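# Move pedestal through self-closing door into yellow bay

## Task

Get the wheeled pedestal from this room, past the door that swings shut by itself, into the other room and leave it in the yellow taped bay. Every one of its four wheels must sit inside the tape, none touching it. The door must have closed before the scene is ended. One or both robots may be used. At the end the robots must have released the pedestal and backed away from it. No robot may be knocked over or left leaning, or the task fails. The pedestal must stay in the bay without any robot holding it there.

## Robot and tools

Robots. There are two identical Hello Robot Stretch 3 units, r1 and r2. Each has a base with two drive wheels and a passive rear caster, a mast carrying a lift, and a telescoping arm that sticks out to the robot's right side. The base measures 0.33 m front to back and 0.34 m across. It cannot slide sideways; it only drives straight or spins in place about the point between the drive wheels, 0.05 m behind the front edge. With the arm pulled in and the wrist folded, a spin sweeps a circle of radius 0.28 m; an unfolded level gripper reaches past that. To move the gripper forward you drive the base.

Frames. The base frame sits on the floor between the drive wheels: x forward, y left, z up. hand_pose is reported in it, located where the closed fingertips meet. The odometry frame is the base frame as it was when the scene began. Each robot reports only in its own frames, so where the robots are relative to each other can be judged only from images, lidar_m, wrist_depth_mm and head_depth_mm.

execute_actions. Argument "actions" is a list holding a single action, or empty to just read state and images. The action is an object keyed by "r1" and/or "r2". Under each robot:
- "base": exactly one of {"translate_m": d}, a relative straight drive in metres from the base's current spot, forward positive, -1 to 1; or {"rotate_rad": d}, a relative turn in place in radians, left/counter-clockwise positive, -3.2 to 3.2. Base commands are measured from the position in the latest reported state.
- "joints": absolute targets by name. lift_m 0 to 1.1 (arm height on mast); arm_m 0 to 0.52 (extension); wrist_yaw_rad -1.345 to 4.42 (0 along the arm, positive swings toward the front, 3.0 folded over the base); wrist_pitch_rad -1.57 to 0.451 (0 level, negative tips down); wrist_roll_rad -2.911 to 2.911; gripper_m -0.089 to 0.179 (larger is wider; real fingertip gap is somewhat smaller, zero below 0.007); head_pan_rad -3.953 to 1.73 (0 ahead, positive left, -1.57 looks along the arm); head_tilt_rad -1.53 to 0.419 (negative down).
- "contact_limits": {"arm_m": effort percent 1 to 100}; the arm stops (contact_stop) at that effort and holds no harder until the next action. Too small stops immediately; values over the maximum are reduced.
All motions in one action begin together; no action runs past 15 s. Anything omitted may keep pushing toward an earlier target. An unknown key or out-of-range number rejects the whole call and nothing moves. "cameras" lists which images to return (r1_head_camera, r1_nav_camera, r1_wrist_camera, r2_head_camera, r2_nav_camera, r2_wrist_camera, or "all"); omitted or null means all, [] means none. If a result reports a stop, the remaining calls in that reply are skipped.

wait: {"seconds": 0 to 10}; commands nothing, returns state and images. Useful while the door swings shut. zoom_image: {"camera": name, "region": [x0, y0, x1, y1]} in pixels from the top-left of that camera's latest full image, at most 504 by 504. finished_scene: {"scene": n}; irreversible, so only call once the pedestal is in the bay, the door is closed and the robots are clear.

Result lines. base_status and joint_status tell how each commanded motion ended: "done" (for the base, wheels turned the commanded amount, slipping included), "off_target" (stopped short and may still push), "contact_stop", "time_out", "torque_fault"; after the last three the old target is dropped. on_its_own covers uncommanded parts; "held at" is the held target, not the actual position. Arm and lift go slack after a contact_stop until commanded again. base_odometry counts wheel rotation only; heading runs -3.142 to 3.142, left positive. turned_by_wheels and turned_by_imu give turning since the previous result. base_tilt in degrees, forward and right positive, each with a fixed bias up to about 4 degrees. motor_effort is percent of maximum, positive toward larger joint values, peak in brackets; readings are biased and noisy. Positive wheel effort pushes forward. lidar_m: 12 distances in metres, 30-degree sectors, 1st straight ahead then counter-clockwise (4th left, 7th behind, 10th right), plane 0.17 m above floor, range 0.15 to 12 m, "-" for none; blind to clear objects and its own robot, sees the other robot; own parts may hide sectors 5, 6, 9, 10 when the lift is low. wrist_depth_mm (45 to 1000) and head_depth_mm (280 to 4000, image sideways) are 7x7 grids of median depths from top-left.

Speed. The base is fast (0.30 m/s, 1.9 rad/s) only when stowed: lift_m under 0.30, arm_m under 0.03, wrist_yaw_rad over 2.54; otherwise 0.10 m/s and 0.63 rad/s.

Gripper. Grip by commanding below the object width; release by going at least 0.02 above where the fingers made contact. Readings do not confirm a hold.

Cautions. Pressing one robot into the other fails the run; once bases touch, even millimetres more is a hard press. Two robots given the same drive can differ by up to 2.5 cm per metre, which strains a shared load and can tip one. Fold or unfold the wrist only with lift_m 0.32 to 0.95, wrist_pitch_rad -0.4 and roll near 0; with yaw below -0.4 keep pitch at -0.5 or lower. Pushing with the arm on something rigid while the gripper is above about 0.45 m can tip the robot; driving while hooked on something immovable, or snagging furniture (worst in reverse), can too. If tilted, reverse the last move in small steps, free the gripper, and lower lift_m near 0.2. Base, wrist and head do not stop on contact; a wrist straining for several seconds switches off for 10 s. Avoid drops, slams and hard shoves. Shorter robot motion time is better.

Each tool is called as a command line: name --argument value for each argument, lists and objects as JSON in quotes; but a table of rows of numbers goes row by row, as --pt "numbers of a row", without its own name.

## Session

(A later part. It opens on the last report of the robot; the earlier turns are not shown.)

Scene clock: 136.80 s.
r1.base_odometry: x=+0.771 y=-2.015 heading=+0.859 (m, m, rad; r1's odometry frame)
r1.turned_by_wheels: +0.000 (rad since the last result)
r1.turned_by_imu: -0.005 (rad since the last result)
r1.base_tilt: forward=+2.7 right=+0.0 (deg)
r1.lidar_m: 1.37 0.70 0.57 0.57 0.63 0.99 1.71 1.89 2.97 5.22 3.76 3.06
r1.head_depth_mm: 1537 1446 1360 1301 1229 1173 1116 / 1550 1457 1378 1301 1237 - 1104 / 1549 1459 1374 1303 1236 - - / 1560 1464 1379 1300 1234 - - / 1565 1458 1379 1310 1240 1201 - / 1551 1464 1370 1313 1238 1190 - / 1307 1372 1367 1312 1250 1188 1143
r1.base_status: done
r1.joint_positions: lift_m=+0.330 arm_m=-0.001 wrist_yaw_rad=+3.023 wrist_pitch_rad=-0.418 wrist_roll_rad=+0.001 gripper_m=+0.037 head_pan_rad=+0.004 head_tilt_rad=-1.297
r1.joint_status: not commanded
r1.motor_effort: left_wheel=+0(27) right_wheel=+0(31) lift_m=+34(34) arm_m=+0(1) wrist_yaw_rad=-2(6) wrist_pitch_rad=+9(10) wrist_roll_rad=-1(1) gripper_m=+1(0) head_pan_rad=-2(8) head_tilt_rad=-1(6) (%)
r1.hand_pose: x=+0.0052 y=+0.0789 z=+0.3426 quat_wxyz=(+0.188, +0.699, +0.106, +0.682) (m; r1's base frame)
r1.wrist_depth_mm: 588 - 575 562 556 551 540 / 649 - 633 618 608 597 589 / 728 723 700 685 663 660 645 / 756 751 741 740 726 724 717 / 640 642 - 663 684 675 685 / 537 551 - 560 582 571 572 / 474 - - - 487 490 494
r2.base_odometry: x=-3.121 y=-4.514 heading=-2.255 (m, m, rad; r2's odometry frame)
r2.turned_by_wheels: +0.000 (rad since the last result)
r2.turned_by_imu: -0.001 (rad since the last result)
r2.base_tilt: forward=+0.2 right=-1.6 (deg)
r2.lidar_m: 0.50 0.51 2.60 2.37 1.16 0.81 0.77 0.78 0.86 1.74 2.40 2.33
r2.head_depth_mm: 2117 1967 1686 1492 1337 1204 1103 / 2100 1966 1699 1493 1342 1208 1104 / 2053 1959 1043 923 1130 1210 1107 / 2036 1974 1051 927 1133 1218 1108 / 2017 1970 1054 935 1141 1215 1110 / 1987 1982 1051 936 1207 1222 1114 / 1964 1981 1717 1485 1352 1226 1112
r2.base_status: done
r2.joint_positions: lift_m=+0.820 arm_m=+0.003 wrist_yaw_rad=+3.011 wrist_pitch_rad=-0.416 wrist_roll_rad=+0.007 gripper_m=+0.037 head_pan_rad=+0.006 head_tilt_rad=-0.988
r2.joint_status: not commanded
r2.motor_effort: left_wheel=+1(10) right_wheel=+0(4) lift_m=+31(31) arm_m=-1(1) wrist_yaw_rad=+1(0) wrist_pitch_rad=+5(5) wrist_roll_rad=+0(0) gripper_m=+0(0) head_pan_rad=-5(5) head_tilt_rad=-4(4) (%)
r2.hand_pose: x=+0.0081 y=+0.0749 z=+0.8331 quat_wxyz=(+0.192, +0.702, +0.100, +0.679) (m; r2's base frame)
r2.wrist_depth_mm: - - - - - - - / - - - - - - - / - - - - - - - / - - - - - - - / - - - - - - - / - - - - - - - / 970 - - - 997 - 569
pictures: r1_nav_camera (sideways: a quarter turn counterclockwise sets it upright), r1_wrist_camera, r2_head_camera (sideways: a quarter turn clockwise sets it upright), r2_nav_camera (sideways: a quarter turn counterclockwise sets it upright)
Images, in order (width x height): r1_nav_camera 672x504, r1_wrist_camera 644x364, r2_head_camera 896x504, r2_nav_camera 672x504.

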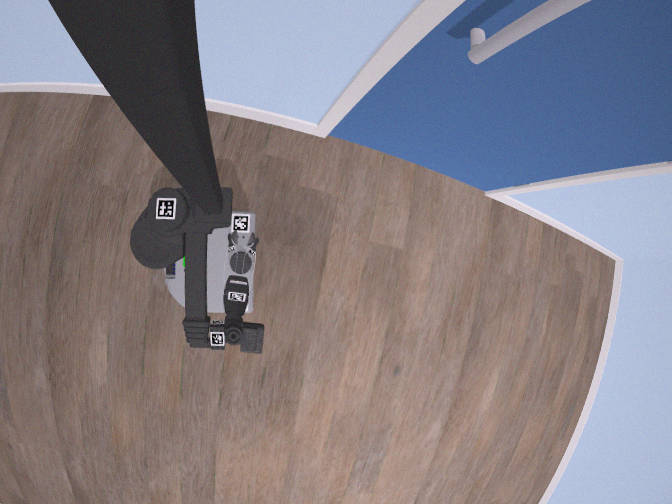

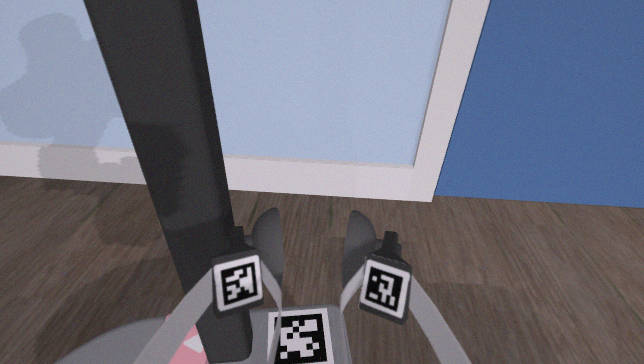

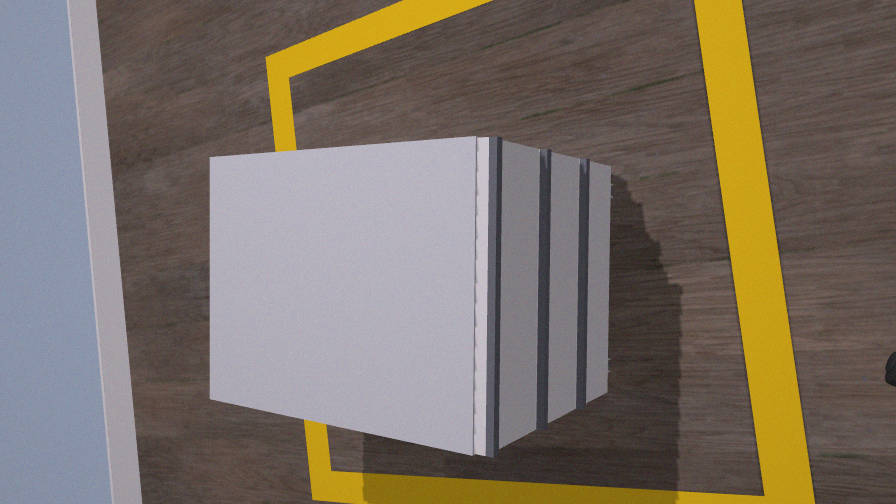

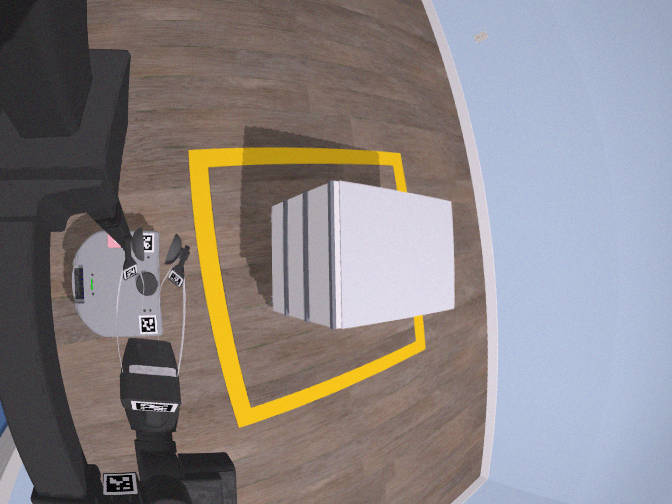

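wait --seconds 2

finished_scene --scene 2

Scene clock: 139.07 s.
r1.base_odometry: x=+0.771 y=-2.015 heading=+0.859 (m, m, rad; r1's odometry frame)
r1.turned_by_wheels: +0.000 (rad since the last result)
r1.turned_by_imu: +0.001 (rad since the last result)
r1.base_tilt: forward=+2.7 right=+0.0 (deg)
r1.lidar_m: 1.37 0.70 0.57 0.57 0.63 0.99 1.71 1.89 2.97 5.21 3.76 3.07
r1.head_depth_mm: 1543 1452 1375 1296 1232 1168 1107 / 1549 1444 1376 1295 1225 - 1106 / 1547 1457 1383 1304 1233 - - / 1553 1459 1386 1299 1239 - - / 1569 1474 1382 1312 1244 1208 - / 1555 1462 1382 1318 1242 1187 - / 1305 1374 1362 1310 1248 1187 1142
r1.base_status: done
r1.joint_positions: lift_m=+0.330 arm_m=-0.001 wrist_yaw_rad=+3.023 wrist_pitch_rad=-0.418 wrist_roll_rad=+0.001 gripper_m=+0.037 head_pan_rad=+0.004 head_tilt_rad=-1.297
r1.joint_status: not commanded
r1.motor_effort: left_wheel=+0(27) right_wheel=-1(31) lift_m=+34(34) arm_m=-1(1) wrist_yaw_rad=+0(6) wrist_pitch_rad=+10(10) wrist_roll_rad=-1(1) gripper_m=+0(0) head_pan_rad=-3(8) head_tilt_rad=-1(6) (%)
r1.hand_pose: x=+0.0052 y=+0.0789 z=+0.3426 quat_wxyz=(+0.188, +0.699, +0.106, +0.682) (m; r1's base frame)
r1.wrist_depth_mm: 589 - 576 569 558 543 541 / 657 - 632 615 598 597 590 / 725 716 693 680 664 658 645 / 762 755 741 736 732 726 719 / 647 642 - 661 687 678 688 / 548 547 - 556 577 571 574 / 470 - - - 490 493 495
r2.base_odometry: x=-3.121 y=-4.514 heading=-2.255 (m, m, rad; r2's odometry frame)
r2.turned_by_wheels: +0.000 (rad since the last result)
r2.turned_by_imu: +0.001 (rad since the last result)
r2.base_tilt: forward=+0.2 right=-1.5 (deg)
r2.lidar_m: 0.50 0.52 2.60 2.37 1.17 0.81 0.77 0.78 0.86 1.74 2.40 2.33
r2.head_depth_mm: 2132 1957 1700 1495 1340 1212 1100 / 2097 1964 1699 1494 1335 1209 1102 / 2071 1974 1050 924 1131 1213 1112 / 2046 1987 1047 925 1136 1208 1112 / 2018 1975 1054 931 1138 1213 1109 / 1996 1987 1055 934 1209 1219 1113 / 1959 1987 1728 1490 1353 1220 1115
r2.base_status: done
r2.joint_positions: lift_m=+0.820 arm_m=+0.003 wrist_yaw_rad=+3.011 wrist_pitch_rad=-0.416 wrist_roll_rad=+0.007 gripper_m=+0.037 head_pan_rad=+0.006 head_tilt_rad=-0.988
r2.joint_status: not commanded
r2.motor_effort: left_wheel=+1(10) right_wheel=+0(4) lift_m=+31(31) arm_m=-1(1) wrist_yaw_rad=+0(0) wrist_pitch_rad=+5(5) wrist_roll_rad=+0(0) gripper_m=+0(0) head_pan_rad=-5(5) head_tilt_rad=-5(4) (%)
r2.hand_pose: x=+0.0081 y=+0.0749 z=+0.8331 quat_wxyz=(+0.192, +0.702, +0.100, +0.679) (m; r2's base frame)
r2.wrist_depth_mm: - - - - - - - / - - - - - - - / - - - - - - - / - - - - - - - / - - - - - - - / - - - - - - - / 979 - - - - - 580
wait: 2.00 s; at rest from the start
pictures: r1_head_camera (sideways: a quarter turn clockwise sets it upright), r1_nav_camera (sideways: a quarter turn counterclockwise sets it upright), r1_wrist_camera, r2_head_camera (sideways: a quarter turn clockwise sets it upright), r2_nav_camera (sideways: a quarter turn counterclockwise sets it upright), r2_wrist_camera
Images, in order (width x height): r1_head_camera 896x504, r1_nav_camera 672x504, r1_wrist_camera 644x364, r2_head_camera 896x504, r2_nav_camera 672x504, r2_wrist_camera 644x364.

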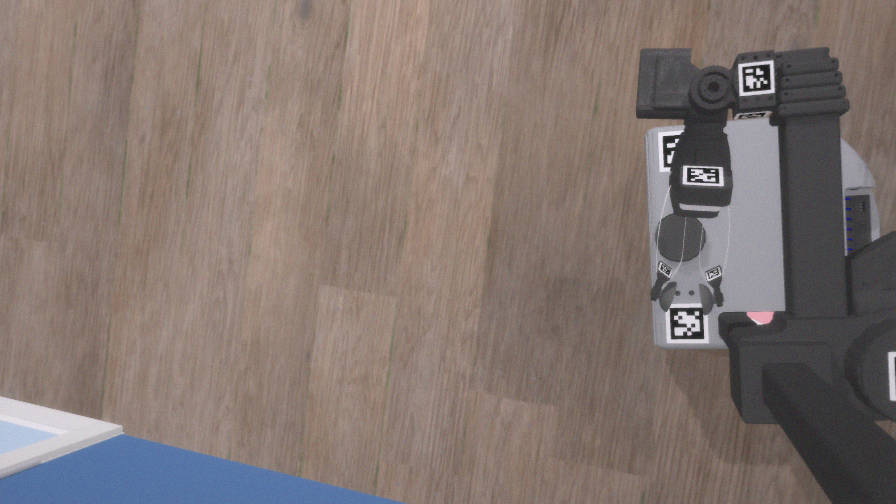

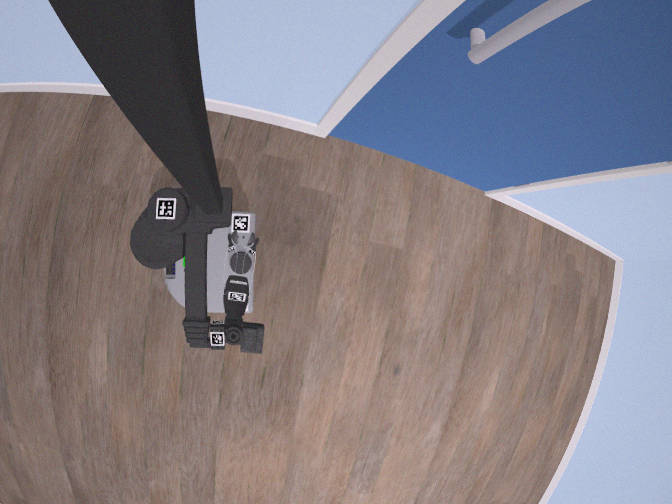

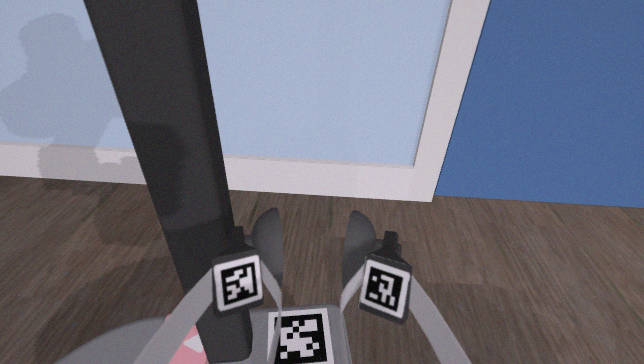

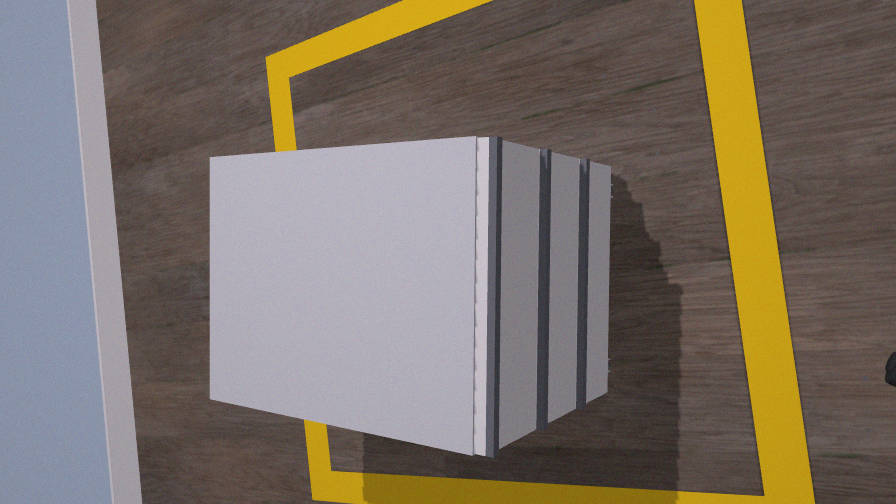

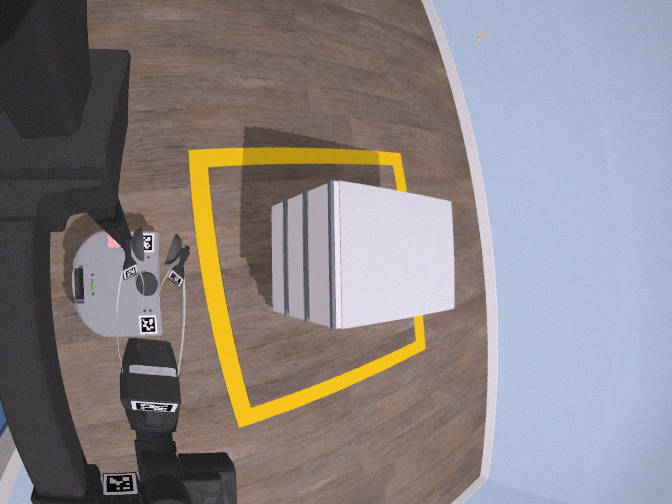

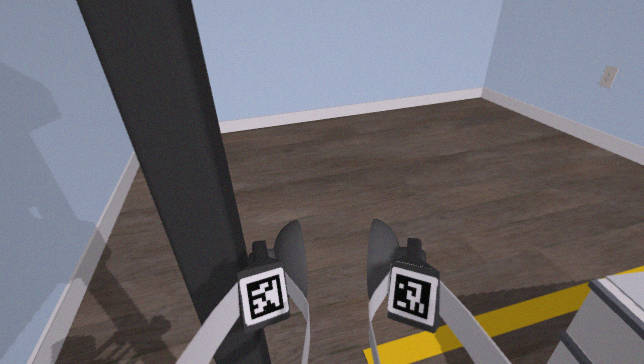

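The scene is finished: the task was done.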